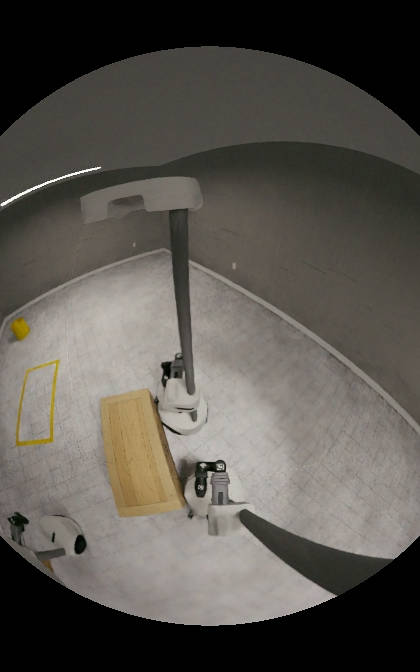

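Call:
execute_actions:
  actions:
    - {"r2":{"base":{"strafe_m":-0.04}},"r3":{"base":{"strafe_m":-0.04}},"r1":{"base":{"rotate_rad":0.38}}}
  cameras: []

Call:
execute_actions:
  actions:
    - {"r2":{"base":{"rotate_rad":1.88}},"r3":{"base":{"rotate_rad":1.88}},"r1":{"base":{"strafe_m":-0.95},"pace":"fast"}}
  cameras: ["r1_head_left_camera","r2_head_left_camera","r3_head_left_camera","r2_head_camera","r3_head_camera"]

Scene clock: 133.83 s.
r1.base_odometry: x=-1.902 y=-0.003 heading=+2.295 (m, m, rad; r1's odometry frame)
r1.turned_by_wheels: +0.380 (rad since the last result)
r1.turned_by_imu: +0.374 (rad since the last result)
r1.base_tilt: forward=-0.3 right=+0.5 (deg)
r1.lidar_m: 4.56 2.47 1.40 1.19 0.56 0.61 2.38 4.18 4.13 0.84 0.82 1.14
r1.base_status: done
r1.joint_positions: lift_m=+0.360 arm_m=-0.001 wrist_yaw_rad=+3.230 wrist_pitch_rad=+0.011 wrist_roll_rad=-0.002 gripper_m=+0.057
r1.joint_status: not commanded
r1.motor_effort: lift_m=+19(19) arm_m=-2(1) wrist_yaw_rad=+0(0) wrist_pitch_rad=-8(8) wrist_roll_rad=+0(0) gripper_m=-2(2) wheel_0=-1(6) wheel_1=-1(5) wheel_2=+1(6) (%)
r1.hand_pose: x=-0.1256 y=+0.0615 z=+0.5349 quat_wxyz=(-0.044, -0.006, -0.001, +0.999) (m; r1's base frame)
r1.wrist_depth_mm: - - 137 - - 1708 1308 / - - 135 - - 1756 1308 / - - 135 - - 1708 1308 / - 118 136 - - 1708 1336 / 186 - - - - 1708 1308 / 204 - 195 - 215 1661 1336 / 204 1229 1336 147 1281 1430 1229
r2.base_odometry: x=+1.204 y=+0.550 heading=-2.174 (m, m, rad; r2's odometry frame)
r2.turned_by_wheels: +0.000 (rad since the last result)
r2.turned_by_imu: +0.000 (rad since the last result)
r2.base_tilt: forward=-0.2 right=+0.5 (deg)
r2.lidar_m: 0.50 0.48 0.31 0.25 0.25 2.67 3.32 3.98 3.57 2.26 2.08 2.10
r2.base_status: done
r2.joint_positions: lift_m=+0.360 arm_m=+0.002 wrist_yaw_rad=+3.115 wrist_pitch_rad=+0.014 wrist_roll_rad=-0.014 gripper_m=+0.057
r2.joint_status: not commanded
r2.motor_effort: lift_m=+20(20) arm_m=+0(0) wrist_yaw_rad=+1(1) wrist_pitch_rad=-6(9) wrist_roll_rad=+1(1) gripper_m=-3(0) wheel_0=+1(11) wheel_1=-2(12) wheel_2=+0(1) (%)
r2.hand_pose: x=-0.1135 y=+0.0949 z=+0.5340 quat_wxyz=(+0.013, -0.007, -0.007, +1.000) (m; r2's base frame)
r2.wrist_depth_mm: - 138 262 - - - - / - 116 144 - - - - / - 122 157 - - - - / 139 138 254 - - - - / - - - - - - - / 1464 1808 193 1921 190 1921 1921 / 1118 1205 1336 118 1397 1255 1336
r3.base_odometry: x=-1.444 y=-0.552 heading=-0.802 (m, m, rad; r3's odometry frame)
r3.turned_by_wheels: +0.000 (rad since the last result)
r3.turned_by_imu: -0.001 (rad since the last result)
r3.base_tilt: forward=-1.0 right=+0.5 (deg)
r3.lidar_m: 2.32 4.04 3.26 0.25 0.25 0.25 0.42 0.48 3.17 2.04 1.84 1.85
r3.base_status: done
r3.joint_positions: lift_m=+0.360 arm_m=-0.001 wrist_yaw_rad=+3.154 wrist_pitch_rad=+0.001 wrist_roll_rad=-0.006 gripper_m=+0.057
r3.joint_status: not commanded
r3.motor_effort: lift_m=+23(22) arm_m=+0(0) wrist_yaw_rad=+0(1) wrist_pitch_rad=-6(5) wrist_roll_rad=+0(1) gripper_m=-3(6) wheel_0=+2(8) wheel_1=+1(8) wheel_2=+0(2) (%)
r3.hand_pose: x=-0.1199 y=+0.0837 z=+0.5376 quat_wxyz=(-0.006, -0.001, -0.003, +1.000) (m; r3's base frame)
r3.wrist_depth_mm: - 139 - - - - - / - 121 153 - - - - / - 120 152 - - - - / 124 136 195 - - - - / 213 580 - - - - - / 1863 1983 213 768 723 1576 - / 1366 809 842 488 452 508 525
pictures: none
No camera images: the call's "cameras" was empty. Leave "cameras" out to get every camera's image.

Scene clock: 137.37 s.
r1.base_odometry: x=-1.190 y=+0.626 heading=+2.296 (m, m, rad; r1's odometry frame)
r1.turned_by_wheels: +0.001 (rad since the last result)
r1.turned_by_imu: +0.007 (rad since the last result)
r1.base_tilt: forward=-0.4 right=+0.6 (deg)
r1.lidar_m: 0.25 0.25 2.45 1.43 1.41 2.45 3.93 3.92 3.06 0.34 0.29 0.25
r1.base_status: done
r1.joint_positions: lift_m=+0.360 arm_m=-0.001 wrist_yaw_rad=+3.230 wrist_pitch_rad=+0.011 wrist_roll_rad=-0.002 gripper_m=+0.057
r1.joint_status: not commanded
r1.motor_effort: lift_m=+19(19) arm_m=+0(1) wrist_yaw_rad=+1(0) wrist_pitch_rad=-9(8) wrist_roll_rad=+0(0) gripper_m=+0(2) wheel_0=+20(27) wheel_1=+9(15) wheel_2=-19(21) (%)
r1.hand_pose: x=-0.1256 y=+0.0615 z=+0.5349 quat_wxyz=(-0.044, -0.006, -0.001, +0.999) (m; r1's base frame)
r1.wrist_depth_mm: - - 137 - - - - / - - 135 - - - - / - - 135 - - - - / - 118 136 - - - - / 186 - - - - - - / 204 - 195 - 214 - - / 204 1308 1308 148 1281 1366 1366
r2.base_odometry: x=+1.204 y=+0.550 heading=-0.294 (m, m, rad; r2's odometry frame)
r2.turned_by_wheels: +1.880 (rad since the last result)
r2.turned_by_imu: +1.888 (rad since the last result)
r2.base_tilt: forward=-0.5 right=+0.4 (deg)
r2.lidar_m: 0.25 0.31 0.44 4.02 3.99 2.64 2.11 2.06 2.30 0.50 0.38 0.25
r2.base_status: done
r2.joint_positions: lift_m=+0.360 arm_m=+0.002 wrist_yaw_rad=+3.115 wrist_pitch_rad=+0.014 wrist_roll_rad=-0.014 gripper_m=+0.057
r2.joint_status: not commanded
r2.motor_effort: lift_m=+20(20) arm_m=+0(0) wrist_yaw_rad=+2(0) wrist_pitch_rad=-9(8) wrist_roll_rad=+0(1) gripper_m=-2(4) wheel_0=-2(10) wheel_1=-3(13) wheel_2=+0(8) (%)
r2.hand_pose: x=-0.1135 y=+0.0949 z=+0.5340 quat_wxyz=(+0.013, -0.007, -0.007, +1.000) (m; r2's base frame)
r2.wrist_depth_mm: - 138 260 - - - - / - 115 144 - - - - / - 122 156 - - - - / 139 139 254 - - - - / 1921 - - - - - - / 1464 1808 193 1863 190 1983 1921 / 1118 1205 1308 118 1366 1255 1308
r3.base_odometry: x=-1.444 y=-0.552 heading=+1.077 (m, m, rad; r3's odometry frame)
r3.turned_by_wheels: +1.880 (rad since the last result)
r3.turned_by_imu: +1.883 (rad since the last result)
r3.base_tilt: forward=-1.0 right=+0.5 (deg)
r3.lidar_m: 0.25 0.26 0.33 0.48 0.52 2.34 1.86 1.83 2.04 3.16 4.04 0.25
r3.base_status: done
r3.joint_positions: lift_m=+0.360 arm_m=-0.001 wrist_yaw_rad=+3.154 wrist_pitch_rad=+0.001 wrist_roll_rad=-0.006 gripper_m=+0.057
r3.joint_status: not commanded
r3.motor_effort: lift_m=+23(23) arm_m=+0(0) wrist_yaw_rad=+0(0) wrist_pitch_rad=-6(6) wrist_roll_rad=-2(2) gripper_m=-3(4) wheel_0=-1(8) wheel_1=-1(7) wheel_2=+0(9) (%)
r3.hand_pose: x=-0.1199 y=+0.0837 z=+0.5376 quat_wxyz=(-0.006, -0.001, -0.003, +1.000) (m; r3's base frame)
r3.wrist_depth_mm: - 139 - - - - - / - 121 153 - - - - / - 120 152 - - - - / 124 136 193 - - - - / 214 1808 - - - - - / 1708 1863 213 - - - - / 1397 1308 1397 1464 1397 1537 1618
pictures: r1_head_left_camera, r2_head_camera, r2_head_left_camera, r3_head_camera, r3_head_left_camera
Images, in order (width x height): r1_head_left_camera 420x672, r2_head_camera 420x560, r2_head_left_camera 420x672, r3_head_camera 420x560, r3_head_left_camera 420x672.

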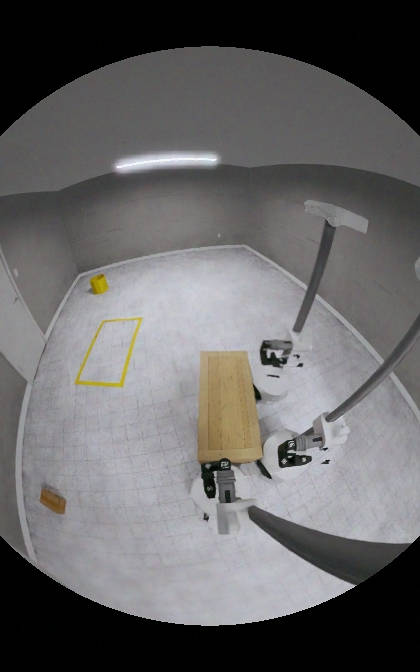

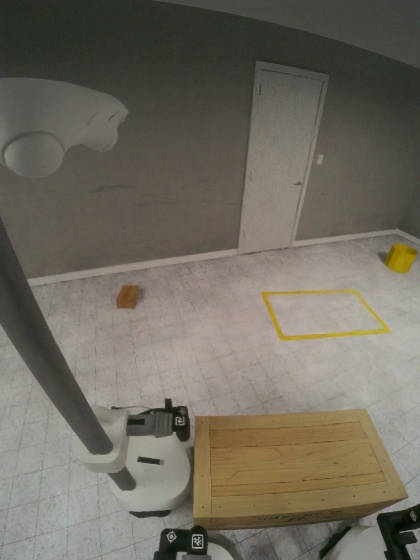

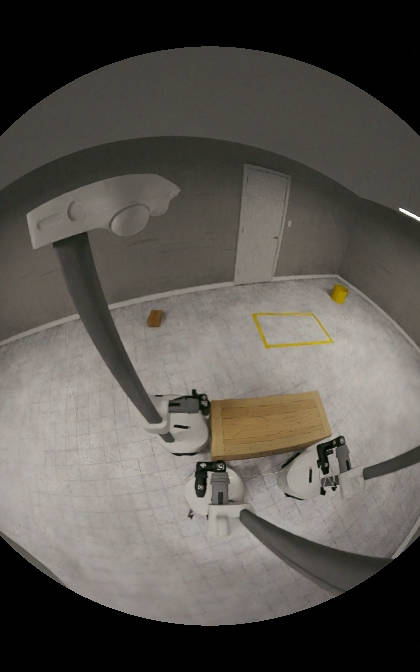

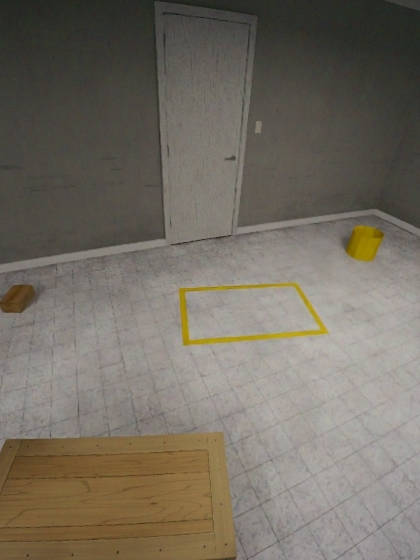

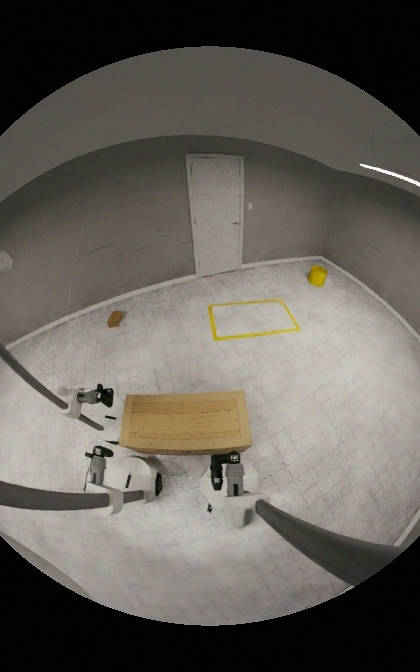

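Call:
execute_actions:
  actions:
    - {"r3":{"base":{"strafe_m":0.1}},"r1":{"base":{"translate_m":-0.035}}}
  cameras: []

Call:
execute_actions:
  actions:
    - {"r2":{"base":{"rotate_rad":2.65}},"r3":{"base":{"rotate_rad":2.62}},"r1":{"base":{"rotate_rad":2.53}}}
  cameras: []

Call:
execute_actions:
  actions:
    - {"r2":{"base":{"translate_m":-0.15},"pace":"slow"},"r3":{"base":{"translate_m":-0.15},"pace":"slow"},"r1":{"base":{"strafe_m":-0.15},"pace":"slow"}}
  cameras: ["r1_head_left_camera","r2_head_left_camera","r3_head_right_camera"]

Scene clock: 144.70 s.
r1.base_odometry: x=-1.167 y=+0.599 heading=+2.296 (m, m, rad; r1's odometry frame)
r1.turned_by_wheels: +0.000 (rad since the last result)
r1.turned_by_imu: -0.002 (rad since the last result)
r1.base_tilt: forward=-0.2 right=+0.4 (deg)
r1.lidar_m: 0.25 0.25 2.43 1.44 1.43 2.44 3.90 3.86 3.03 0.37 0.31 0.25
r1.base_status: done
r1.joint_positions: lift_m=+0.360 arm_m=-0.001 wrist_yaw_rad=+3.230 wrist_pitch_rad=+0.011 wrist_roll_rad=-0.002 gripper_m=+0.057
r1.joint_status: not commanded
r1.motor_effort: lift_m=+19(19) arm_m=-1(1) wrist_yaw_rad=+0(0) wrist_pitch_rad=-8(8) wrist_roll_rad=+0(0) gripper_m=-5(3) wheel_0=-1(17) wheel_1=+0(8) wheel_2=-1(18) (%)
r1.hand_pose: x=-0.1256 y=+0.0615 z=+0.5349 quat_wxyz=(-0.044, -0.006, -0.001, +0.999) (m; r1's base frame)
r1.wrist_depth_mm: - - 137 - - - - / - - 135 - - - - / - - 135 - - - - / - 118 136 - - - - / 186 - - - - - - / 204 - 195 - 214 - - / 204 1205 1336 147 1255 1397 1366
r2.base_odometry: x=+1.204 y=+0.550 heading=-0.294 (m, m, rad; r2's odometry frame)
r2.turned_by_wheels: +0.000 (rad since the last result)
r2.turned_by_imu: +0.000 (rad since the last result)
r2.base_tilt: forward=-0.3 right=+0.4 (deg)
r2.lidar_m: 0.25 0.33 0.41 4.01 3.98 2.66 2.11 2.10 0.52 0.37 0.35 0.25
r2.base_status: not commanded
r2.joint_positions: lift_m=+0.360 arm_m=+0.002 wrist_yaw_rad=+3.115 wrist_pitch_rad=+0.014 wrist_roll_rad=-0.014 gripper_m=+0.057
r2.joint_status: not commanded
r2.motor_effort: lift_m=+20(20) arm_m=+0(0) wrist_yaw_rad=+0(0) wrist_pitch_rad=-9(8) wrist_roll_rad=+1(1) gripper_m=-2(4) wheel_0=-1(1) wheel_1=-3(3) wheel_2=+0(0) (%)
r2.hand_pose: x=-0.1135 y=+0.0949 z=+0.5340 quat_wxyz=(+0.013, -0.007, -0.007, +1.000) (m; r2's base frame)
r2.wrist_depth_mm: - 138 262 - - - - / - 115 144 - - - - / - 122 157 - - - - / 139 139 254 - - - - / 1921 - - - - - - / 1464 1808 193 1983 190 1921 1863 / 1138 1229 1366 118 1366 1281 1308
r3.base_odometry: x=-1.532 y=-0.505 heading=+1.077 (m, m, rad; r3's odometry frame)
r3.turned_by_wheels: +0.000 (rad since the last result)
r3.turned_by_imu: -0.001 (rad since the last result)
r3.base_tilt: forward=-1.0 right=+0.5 (deg)
r3.lidar_m: 0.25 0.25 0.31 0.40 0.46 2.35 1.88 1.84 2.10 3.28 4.16 0.25
r3.base_status: done
r3.joint_positions: lift_m=+0.360 arm_m=-0.001 wrist_yaw_rad=+3.154 wrist_pitch_rad=+0.001 wrist_roll_rad=-0.006 gripper_m=+0.057
r3.joint_status: not commanded
r3.motor_effort: lift_m=+23(22) arm_m=+0(0) wrist_yaw_rad=+0(0) wrist_pitch_rad=-6(5) wrist_roll_rad=-2(0) gripper_m=-2(3) wheel_0=-2(10) wheel_1=+0(10) wheel_2=+0(0) (%)
r3.hand_pose: x=-0.1199 y=+0.0837 z=+0.5376 quat_wxyz=(-0.006, -0.001, -0.003, +1.000) (m; r3's base frame)
r3.wrist_depth_mm: - 139 - - - - - / - 121 153 - - - - / - 120 152 - - - - / 124 136 193 - - - - / 214 1863 - - - - - / 1756 1808 213 - - - - / 1397 1281 1430 1537 1366 1576 1618
pictures: none
No camera images: the call's "cameras" was empty. Leave "cameras" out to get every camera's image.

Scene clock: 147.30 s.
r1.base_odometry: x=-1.167 y=+0.599 heading=-1.457 (m, m, rad; r1's odometry frame)
r1.turned_by_wheels: +2.530 (rad since the last result)
r1.turned_by_imu: +2.501 (rad since the last result)
r1.base_tilt: forward=-0.2 right=+0.6 (deg)
r1.lidar_m: 2.29 3.57 3.88 3.33 0.41 0.33 0.27 0.26 0.25 2.57 2.10 1.39
r1.base_status: done
r1.joint_positions: lift_m=+0.360 arm_m=-0.001 wrist_yaw_rad=+3.230 wrist_pitch_rad=+0.011 wrist_roll_rad=-0.002 gripper_m=+0.057
r1.joint_status: not commanded
r1.motor_effort: lift_m=+19(19) arm_m=-1(1) wrist_yaw_rad=+0(0) wrist_pitch_rad=-9(10) wrist_roll_rad=+0(0) gripper_m=-2(2) wheel_0=-1(7) wheel_1=-2(7) wheel_2=+1(7) (%)
r1.hand_pose: x=-0.1255 y=+0.0615 z=+0.5349 quat_wxyz=(-0.044, -0.006, -0.001, +0.999) (m; r1's base frame)
r1.wrist_depth_mm: - - 137 - 462 - - / - - 136 - 459 - - / - - 135 - 436 - - / - 118 136 1078 424 530 539 / 186 1008 - - 452 627 - / 205 691 195 - 213 - - / 205 421 455 147 449 1281 1366
r2.base_odometry: x=+1.204 y=+0.550 heading=+2.355 (m, m, rad; r2's odometry frame)
r2.turned_by_wheels: +2.649 (rad since the last result)
r2.turned_by_imu: +2.661 (rad since the last result)
r2.base_tilt: forward=-0.2 right=+0.4 (deg)
r2.lidar_m: 2.48 2.09 2.10 0.45 0.37 0.34 0.26 0.27 0.31 0.41 3.98 3.98
r2.base_status: done
r2.joint_positions: lift_m=+0.360 arm_m=+0.002 wrist_yaw_rad=+3.115 wrist_pitch_rad=+0.014 wrist_roll_rad=-0.014 gripper_m=+0.057
r2.joint_status: not commanded
r2.motor_effort: lift_m=+20(20) arm_m=+0(0) wrist_yaw_rad=+1(2) wrist_pitch_rad=-9(8) wrist_roll_rad=+0(0) gripper_m=-5(4) wheel_0=-3(9) wheel_1=-3(6) wheel_2=-2(8) (%)
r2.hand_pose: x=-0.1135 y=+0.0949 z=+0.5340 quat_wxyz=(+0.013, -0.007, -0.007, +1.000) (m; r2's base frame)
r2.wrist_depth_mm: - 138 260 - - - 500 / - 115 144 - - - 500 / - 122 157 - - - 473 / 139 139 254 - - - 473 / - - - - - - 512 / 1464 609 193 647 190 647 492 / 413 402 449 118 508 597 496
r3.base_odometry: x=-1.532 y=-0.505 heading=-2.586 (m, m, rad; r3's odometry frame)
r3.turned_by_wheels: +2.620 (rad since the last result)
r3.turned_by_imu: +2.624 (rad since the last result)
r3.base_tilt: forward=-1.0 right=+0.5 (deg)
r3.lidar_m: 2.34 1.90 1.88 2.10 3.34 4.15 0.28 0.25 0.25 0.31 0.38 0.43
r3.base_status: done
r3.joint_positions: lift_m=+0.360 arm_m=-0.001 wrist_yaw_rad=+3.154 wrist_pitch_rad=+0.001 wrist_roll_rad=-0.006 gripper_m=+0.057
r3.joint_status: not commanded
r3.motor_effort: lift_m=+22(22) arm_m=+0(0) wrist_yaw_rad=+0(0) wrist_pitch_rad=-6(6) wrist_roll_rad=+0(1) gripper_m=-5(4) wheel_0=-3(6) wheel_1=-2(8) wheel_2=-1(9) (%)
r3.hand_pose: x=-0.1199 y=+0.0837 z=+0.5376 quat_wxyz=(-0.006, -0.001, -0.003, +1.000) (m; r3's base frame)
r3.wrist_depth_mm: - 140 - - - - - / - 121 153 - - - - / - 119 152 - - - - / 124 136 193 - - - - / 214 - - - - - - / 609 732 213 - - - - / 452 424 459 1499 1366 1576 1576
pictures: none
No camera images: the call's "cameras" was empty. Leave "cameras" out to get every camera's image.

Scene clock: 149.37 s.
r1.base_odometry: x=-1.267 y=+0.577 heading=-1.509 (m, m, rad; r1's odometry frame)
r1.turned_by_wheels: -0.051 (rad since the last result)
r1.turned_by_imu: -0.065 (rad since the last result)
r1.base_tilt: forward=-0.3 right=+0.7 (deg)
r1.lidar_m: 2.16 3.19 3.96 3.55 0.45 0.34 0.27 0.25 0.25 2.64 2.06 1.32
r1.base_status: strafe_m contact_stop (by the wheels' count: -0.101 of -0.150)
r1.joint_positions: lift_m=+0.360 arm_m=-0.001 wrist_yaw_rad=+3.230 wrist_pitch_rad=+0.011 wrist_roll_rad=-0.002 gripper_m=+0.057
r1.joint_status: not commanded
r1.on_its_own: the wheels are slack since a contact_stop
r1.motor_effort: lift_m=+19(19) arm_m=-1(1) wrist_yaw_rad=-1(1) wrist_pitch_rad=-7(8) wrist_roll_rad=+0(0) gripper_m=-2(1) wheel_0=+0(11) wheel_1=+0(36) wheel_2=+0(17) (%)
r1.hand_pose: x=-0.1256 y=+0.0615 z=+0.5349 quat_wxyz=(-0.044, -0.006, -0.001, +0.999) (m; r1's base frame)
r1.wrist_depth_mm: - - 137 - 488 - - / - - 135 - 492 - - / - - 135 - 462 - - / - 118 136 1098 445 569 - / 186 1008 - - 477 668 - / 205 691 195 - 213 - - / 204 418 452 147 466 1281 1397
r2.base_odometry: x=+1.249 y=+0.503 heading=+2.380 (m, m, rad; r2's odometry frame)
r2.turned_by_wheels: +0.025 (rad since the last result)
r2.turned_by_imu: +0.026 (rad since the last result)
r2.base_tilt: forward=-0.3 right=+0.4 (deg)
r2.lidar_m: 2.49 2.15 2.12 0.47 0.39 0.30 0.25 0.26 0.35 2.99 4.03 4.03
r2.base_status: translate_m contact_stop (by the wheels' count: -0.065 of -0.150)
r2.joint_positions: lift_m=+0.360 arm_m=+0.002 wrist_yaw_rad=+3.116 wrist_pitch_rad=+0.014 wrist_roll_rad=-0.014 gripper_m=+0.057
r2.joint_status: not commanded
r2.on_its_own: the wheels are slack since a contact_stop
r2.motor_effort: lift_m=+20(20) arm_m=+0(0) wrist_yaw_rad=+0(1) wrist_pitch_rad=-9(9) wrist_roll_rad=+1(1) gripper_m=-4(1) wheel_0=+0(9) wheel_1=+0(23) wheel_2=+0(36) (%)
r2.hand_pose: x=-0.1135 y=+0.0949 z=+0.5340 quat_wxyz=(+0.013, -0.007, -0.007, +1.000) (m; r2's base frame)
r2.wrist_depth_mm: - 138 262 - - - - / - 115 144 - - - - / - 122 157 - - - 492 / 139 139 253 - - - 492 / - - - - - - - / 544 609 194 640 190 654 535 / 375 397 449 118 462 517 500
r3.base_odometry: x=-1.476 y=-0.472 heading=-2.565 (m, m, rad; r3's odometry frame)
r3.turned_by_wheels: +0.022 (rad since the last result)
r3.turned_by_imu: +0.022 (rad since the last result)
r3.base_tilt: forward=-0.9 right=+0.5 (deg)
r3.lidar_m: 2.35 1.92 1.92 2.15 3.52 4.09 0.25 0.25 0.25 0.27 0.38 0.43
r3.base_status: translate_m contact_stop (by the wheels' count: -0.065 of -0.150)
r3.joint_positions: lift_m=+0.360 arm_m=-0.001 wrist_yaw_rad=+3.155 wrist_pitch_rad=+0.001 wrist_roll_rad=-0.006 gripper_m=+0.057
r3.joint_status: not commanded
r3.on_its_own: the wheels are slack since a contact_stop
r3.motor_effort: lift_m=+23(23) arm_m=+0(0) wrist_yaw_rad=+0(1) wrist_pitch_rad=-5(6) wrist_roll_rad=-2(1) gripper_m=-3(3) wheel_0=+0(7) wheel_1=-1(13) wheel_2=+0(34) (%)
r3.hand_pose: x=-0.1199 y=+0.0837 z=+0.5376 quat_wxyz=(-0.006, -0.001, -0.003, +1.000) (m; r3's base frame)
r3.wrist_depth_mm: - 140 - - - - - / - 121 153 - - - - / - 120 152 - - - - / 124 136 193 - - - - / 214 - - - - - - / 615 - 213 - - - - / 452 421 459 1499 1366 1576 1576
pictures: r1_head_left_camera, r2_head_left_camera, r3_head_right_camera
Images, in order (width x height): r1_head_left_camera 420x672, r2_head_left_camera 420x672, r3_head_right_camera 420x672.

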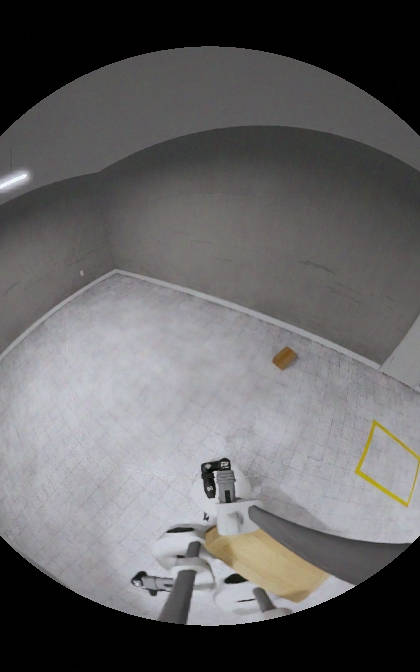

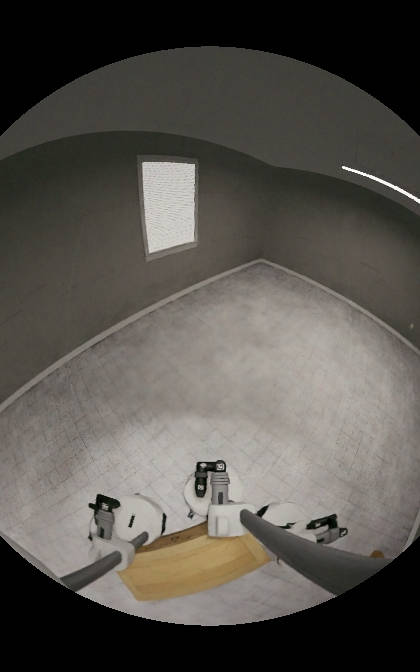

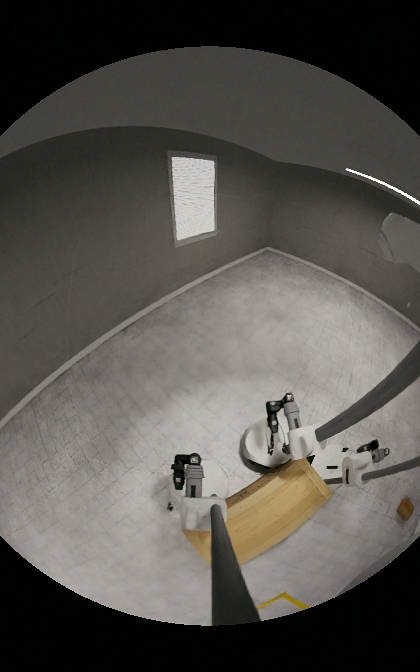

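Call:
execute_actions:
  actions:
    - {"r2":{"base":{"translate_m":0.03}},"r3":{"base":{"translate_m":0.03}},"r1":{"base":{"strafe_m":0.03}}}
  cameras: []

Call:
execute_actions:
  actions:
    - {"r2":{"base":{"translate_m":-0.15},"pace":"slow"},"r3":{"base":{"translate_m":-0.15},"pace":"slow"},"r1":{"base":{"strafe_m":-0.15},"pace":"slow"}}
  cameras: ["r3_head_right_camera"]

Scene clock: 153.27 s.
r1.base_odometry: x=-1.237 y=+0.579 heading=-1.509 (m, m, rad; r1's odometry frame)
r1.turned_by_wheels: +0.000 (rad since the last result)
r1.turned_by_imu: -0.001 (rad since the last result)
r1.base_tilt: forward=-0.3 right=+0.6 (deg)
r1.lidar_m: 2.18 3.19 3.93 3.56 0.46 0.37 0.27 0.26 0.25 2.67 2.09 1.34
r1.base_status: done
r1.joint_positions: lift_m=+0.360 arm_m=-0.001 wrist_yaw_rad=+3.230 wrist_pitch_rad=+0.011 wrist_roll_rad=-0.002 gripper_m=+0.057
r1.joint_status: not commanded
r1.motor_effort: lift_m=+19(19) arm_m=-2(1) wrist_yaw_rad=+0(0) wrist_pitch_rad=-7(8) wrist_roll_rad=+0(1) gripper_m=-4(0) wheel_0=+0(7) wheel_1=+0(6) wheel_2=+0(1) (%)
r1.hand_pose: x=-0.1256 y=+0.0615 z=+0.5349 quat_wxyz=(-0.044, -0.006, -0.001, +0.999) (m; r1's base frame)
r1.wrist_depth_mm: - - 137 - 488 - - / - - 135 - 488 - - / - - 135 - 466 - - / - 118 136 1098 449 564 - / 186 1008 - - 484 668 - / 204 691 195 - 214 - - / 204 424 459 147 477 1281 1397
r2.base_odometry: x=+1.227 y=+0.524 heading=+2.381 (m, m, rad; r2's odometry frame)
r2.turned_by_wheels: +0.001 (rad since the last result)
r2.turned_by_imu: +0.001 (rad since the last result)
r2.base_tilt: forward=-0.4 right=+0.4 (deg)
r2.lidar_m: 2.45 2.14 2.12 0.46 0.40 0.33 0.25 0.26 0.34 3.02 4.00 4.00
r2.base_status: done
r2.joint_positions: lift_m=+0.360 arm_m=+0.002 wrist_yaw_rad=+3.116 wrist_pitch_rad=+0.014 wrist_roll_rad=-0.014 gripper_m=+0.057
r2.joint_status: not commanded
r2.motor_effort: lift_m=+20(20) arm_m=+0(0) wrist_yaw_rad=+0(1) wrist_pitch_rad=-9(9) wrist_roll_rad=+1(1) gripper_m=-4(1) wheel_0=+3(7) wheel_1=+4(4) wheel_2=+0(4) (%)
r2.hand_pose: x=-0.1135 y=+0.0949 z=+0.5340 quat_wxyz=(+0.013, -0.007, -0.007, +1.000) (m; r2's base frame)
r2.wrist_depth_mm: - 138 259 - - - - / - 115 144 - - - - / - 121 157 - - - 492 / 139 139 252 - - - 488 / - - - - - - - / 1499 609 194 640 190 647 554 / 389 402 449 118 492 554 500
r3.base_odometry: x=-1.501 y=-0.488 heading=-2.565 (m, m, rad; r3's odometry frame)
r3.turned_by_wheels: +0.000 (rad since the last result)
r3.turned_by_imu: -0.001 (rad since the last result)
r3.base_tilt: forward=-1.0 right=+0.5 (deg)
r3.lidar_m: 2.32 1.89 1.89 2.13 3.44 4.15 0.25 0.27 0.25 0.31 0.37 0.45
r3.base_status: done
r3.joint_positions: lift_m=+0.360 arm_m=-0.001 wrist_yaw_rad=+3.155 wrist_pitch_rad=+0.001 wrist_roll_rad=-0.006 gripper_m=+0.057
r3.joint_status: not commanded
r3.motor_effort: lift_m=+22(23) arm_m=+0(0) wrist_yaw_rad=-2(1) wrist_pitch_rad=-5(6) wrist_roll_rad=-1(1) gripper_m=-4(5) wheel_0=+1(4) wheel_1=+3(5) wheel_2=-1(9) (%)
r3.hand_pose: x=-0.1199 y=+0.0837 z=+0.5376 quat_wxyz=(-0.006, -0.001, -0.003, +1.000) (m; r3's base frame)
r3.wrist_depth_mm: - 139 - - - - - / - 121 153 - - - - / - 119 152 - - - - / 124 136 193 - - - - / 214 - - - - - - / 609 - 212 - - - - / 452 421 462 1499 1397 1576 1618
pictures: none
No camera images: the call's "cameras" was empty. Leave "cameras" out to get every camera's image.

Scene clock: 155.37 s.
r1.base_odometry: x=-1.340 y=+0.562 heading=-1.562 (m, m, rad; r1's odometry frame)
r1.turned_by_wheels: -0.054 (rad since the last result)
r1.turned_by_imu: -0.062 (rad since the last result)
r1.base_tilt: forward=-0.3 right=+0.8 (deg)
r1.lidar_m: 2.07 2.87 3.98 3.83 0.60 0.35 0.27 0.27 0.25 2.72 2.04 1.29
r1.base_status: strafe_m contact_stop (by the wheels' count: -0.104 of -0.150)
r1.joint_positions: lift_m=+0.360 arm_m=-0.001 wrist_yaw_rad=+3.230 wrist_pitch_rad=+0.011 wrist_roll_rad=-0.002 gripper_m=+0.057
r1.joint_status: not commanded
r1.on_its_own: the wheels are slack since a contact_stop
r1.motor_effort: lift_m=+19(19) arm_m=-1(1) wrist_yaw_rad=-1(1) wrist_pitch_rad=-9(6) wrist_roll_rad=+0(0) gripper_m=-3(4) wheel_0=+0(13) wheel_1=+0(35) wheel_2=+0(29) (%)
r1.hand_pose: x=-0.1256 y=+0.0615 z=+0.5349 quat_wxyz=(-0.044, -0.006, -0.001, +0.999) (m; r1's base frame)
r1.wrist_depth_mm: - - 137 - 504 - - / - - 135 - 496 - - / - - 135 603 477 - - / - 118 136 1078 466 603 - / 186 1008 - - 496 715 - / 205 691 195 - 213 - - / 204 424 452 147 484 1366 1397
r2.base_odometry: x=+1.283 y=+0.470 heading=+2.388 (m, m, rad; r2's odometry frame)
r2.turned_by_wheels: +0.007 (rad since the last result)
r2.turned_by_imu: +0.008 (rad since the last result)
r2.base_tilt: forward=-0.4 right=+0.4 (deg)
r2.lidar_m: 2.51 2.15 2.16 0.43 0.39 0.25 0.27 0.26 0.37 2.98 4.03 4.05
r2.base_status: translate_m contact_stop (by the wheels' count: -0.078 of -0.150)
r2.joint_positions: lift_m=+0.360 arm_m=+0.002 wrist_yaw_rad=+3.116 wrist_pitch_rad=+0.014 wrist_roll_rad=-0.014 gripper_m=+0.057
r2.joint_status: not commanded
r2.on_its_own: the wheels are slack since a contact_stop
r2.motor_effort: lift_m=+20(20) arm_m=+0(0) wrist_yaw_rad=-1(0) wrist_pitch_rad=-9(9) wrist_roll_rad=+0(1) gripper_m=-1(1) wheel_0=+0(11) wheel_1=+0(19) wheel_2=+0(34) (%)
r2.hand_pose: x=-0.1135 y=+0.0948 z=+0.5340 quat_wxyz=(+0.013, -0.007, -0.007, +1.000) (m; r2's base frame)
r2.wrist_depth_mm: - 138 260 - - - - / - 115 144 - - - - / - 122 157 - - - - / 139 139 253 - - - 512 / - - - - - - - / 1464 609 194 640 192 640 585 / 375 402 449 118 462 492 535
r3.base_odometry: x=-1.455 y=-0.462 heading=-2.568 (m, m, rad; r3's odometry frame)
r3.turned_by_wheels: -0.003 (rad since the last result)
r3.turned_by_imu: -0.004 (rad since the last result)
r3.base_tilt: forward=-1.0 right=+0.5 (deg)
r3.lidar_m: 2.38 1.95 1.94 2.14 3.51 4.10 0.25 0.26 0.25 0.30 0.38 0.46
r3.base_status: translate_m contact_stop (by the wheels' count: -0.053 of -0.150)
r3.joint_positions: lift_m=+0.360 arm_m=-0.001 wrist_yaw_rad=+3.155 wrist_pitch_rad=+0.001 wrist_roll_rad=-0.006 gripper_m=+0.057
r3.joint_status: not commanded
r3.on_its_own: the wheels are slack since a contact_stop
r3.motor_effort: lift_m=+23(23) arm_m=+0(0) wrist_yaw_rad=+1(2) wrist_pitch_rad=-6(6) wrist_roll_rad=-2(3) gripper_m=-5(5) wheel_0=+0(5) wheel_1=+0(31) wheel_2=+0(33) (%)
r3.hand_pose: x=-0.1199 y=+0.0837 z=+0.5376 quat_wxyz=(-0.006, -0.001, -0.003, +1.000) (m; r3's base frame)
r3.wrist_depth_mm: - 140 - - - - - / - 121 153 - - - - / - 119 152 - - - - / 124 136 193 - - - - / 214 - - - - - - / 609 - 213 - - - - / 455 421 459 1499 1397 1576 1618
pictures: r3_head_right_camera
Images, in order (width x height): r3_head_right_camera 420x672.

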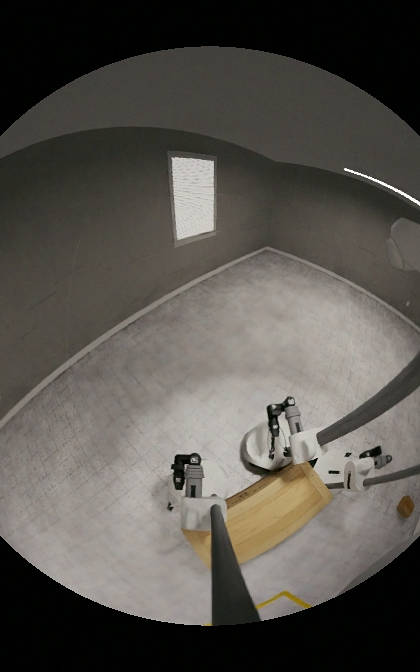

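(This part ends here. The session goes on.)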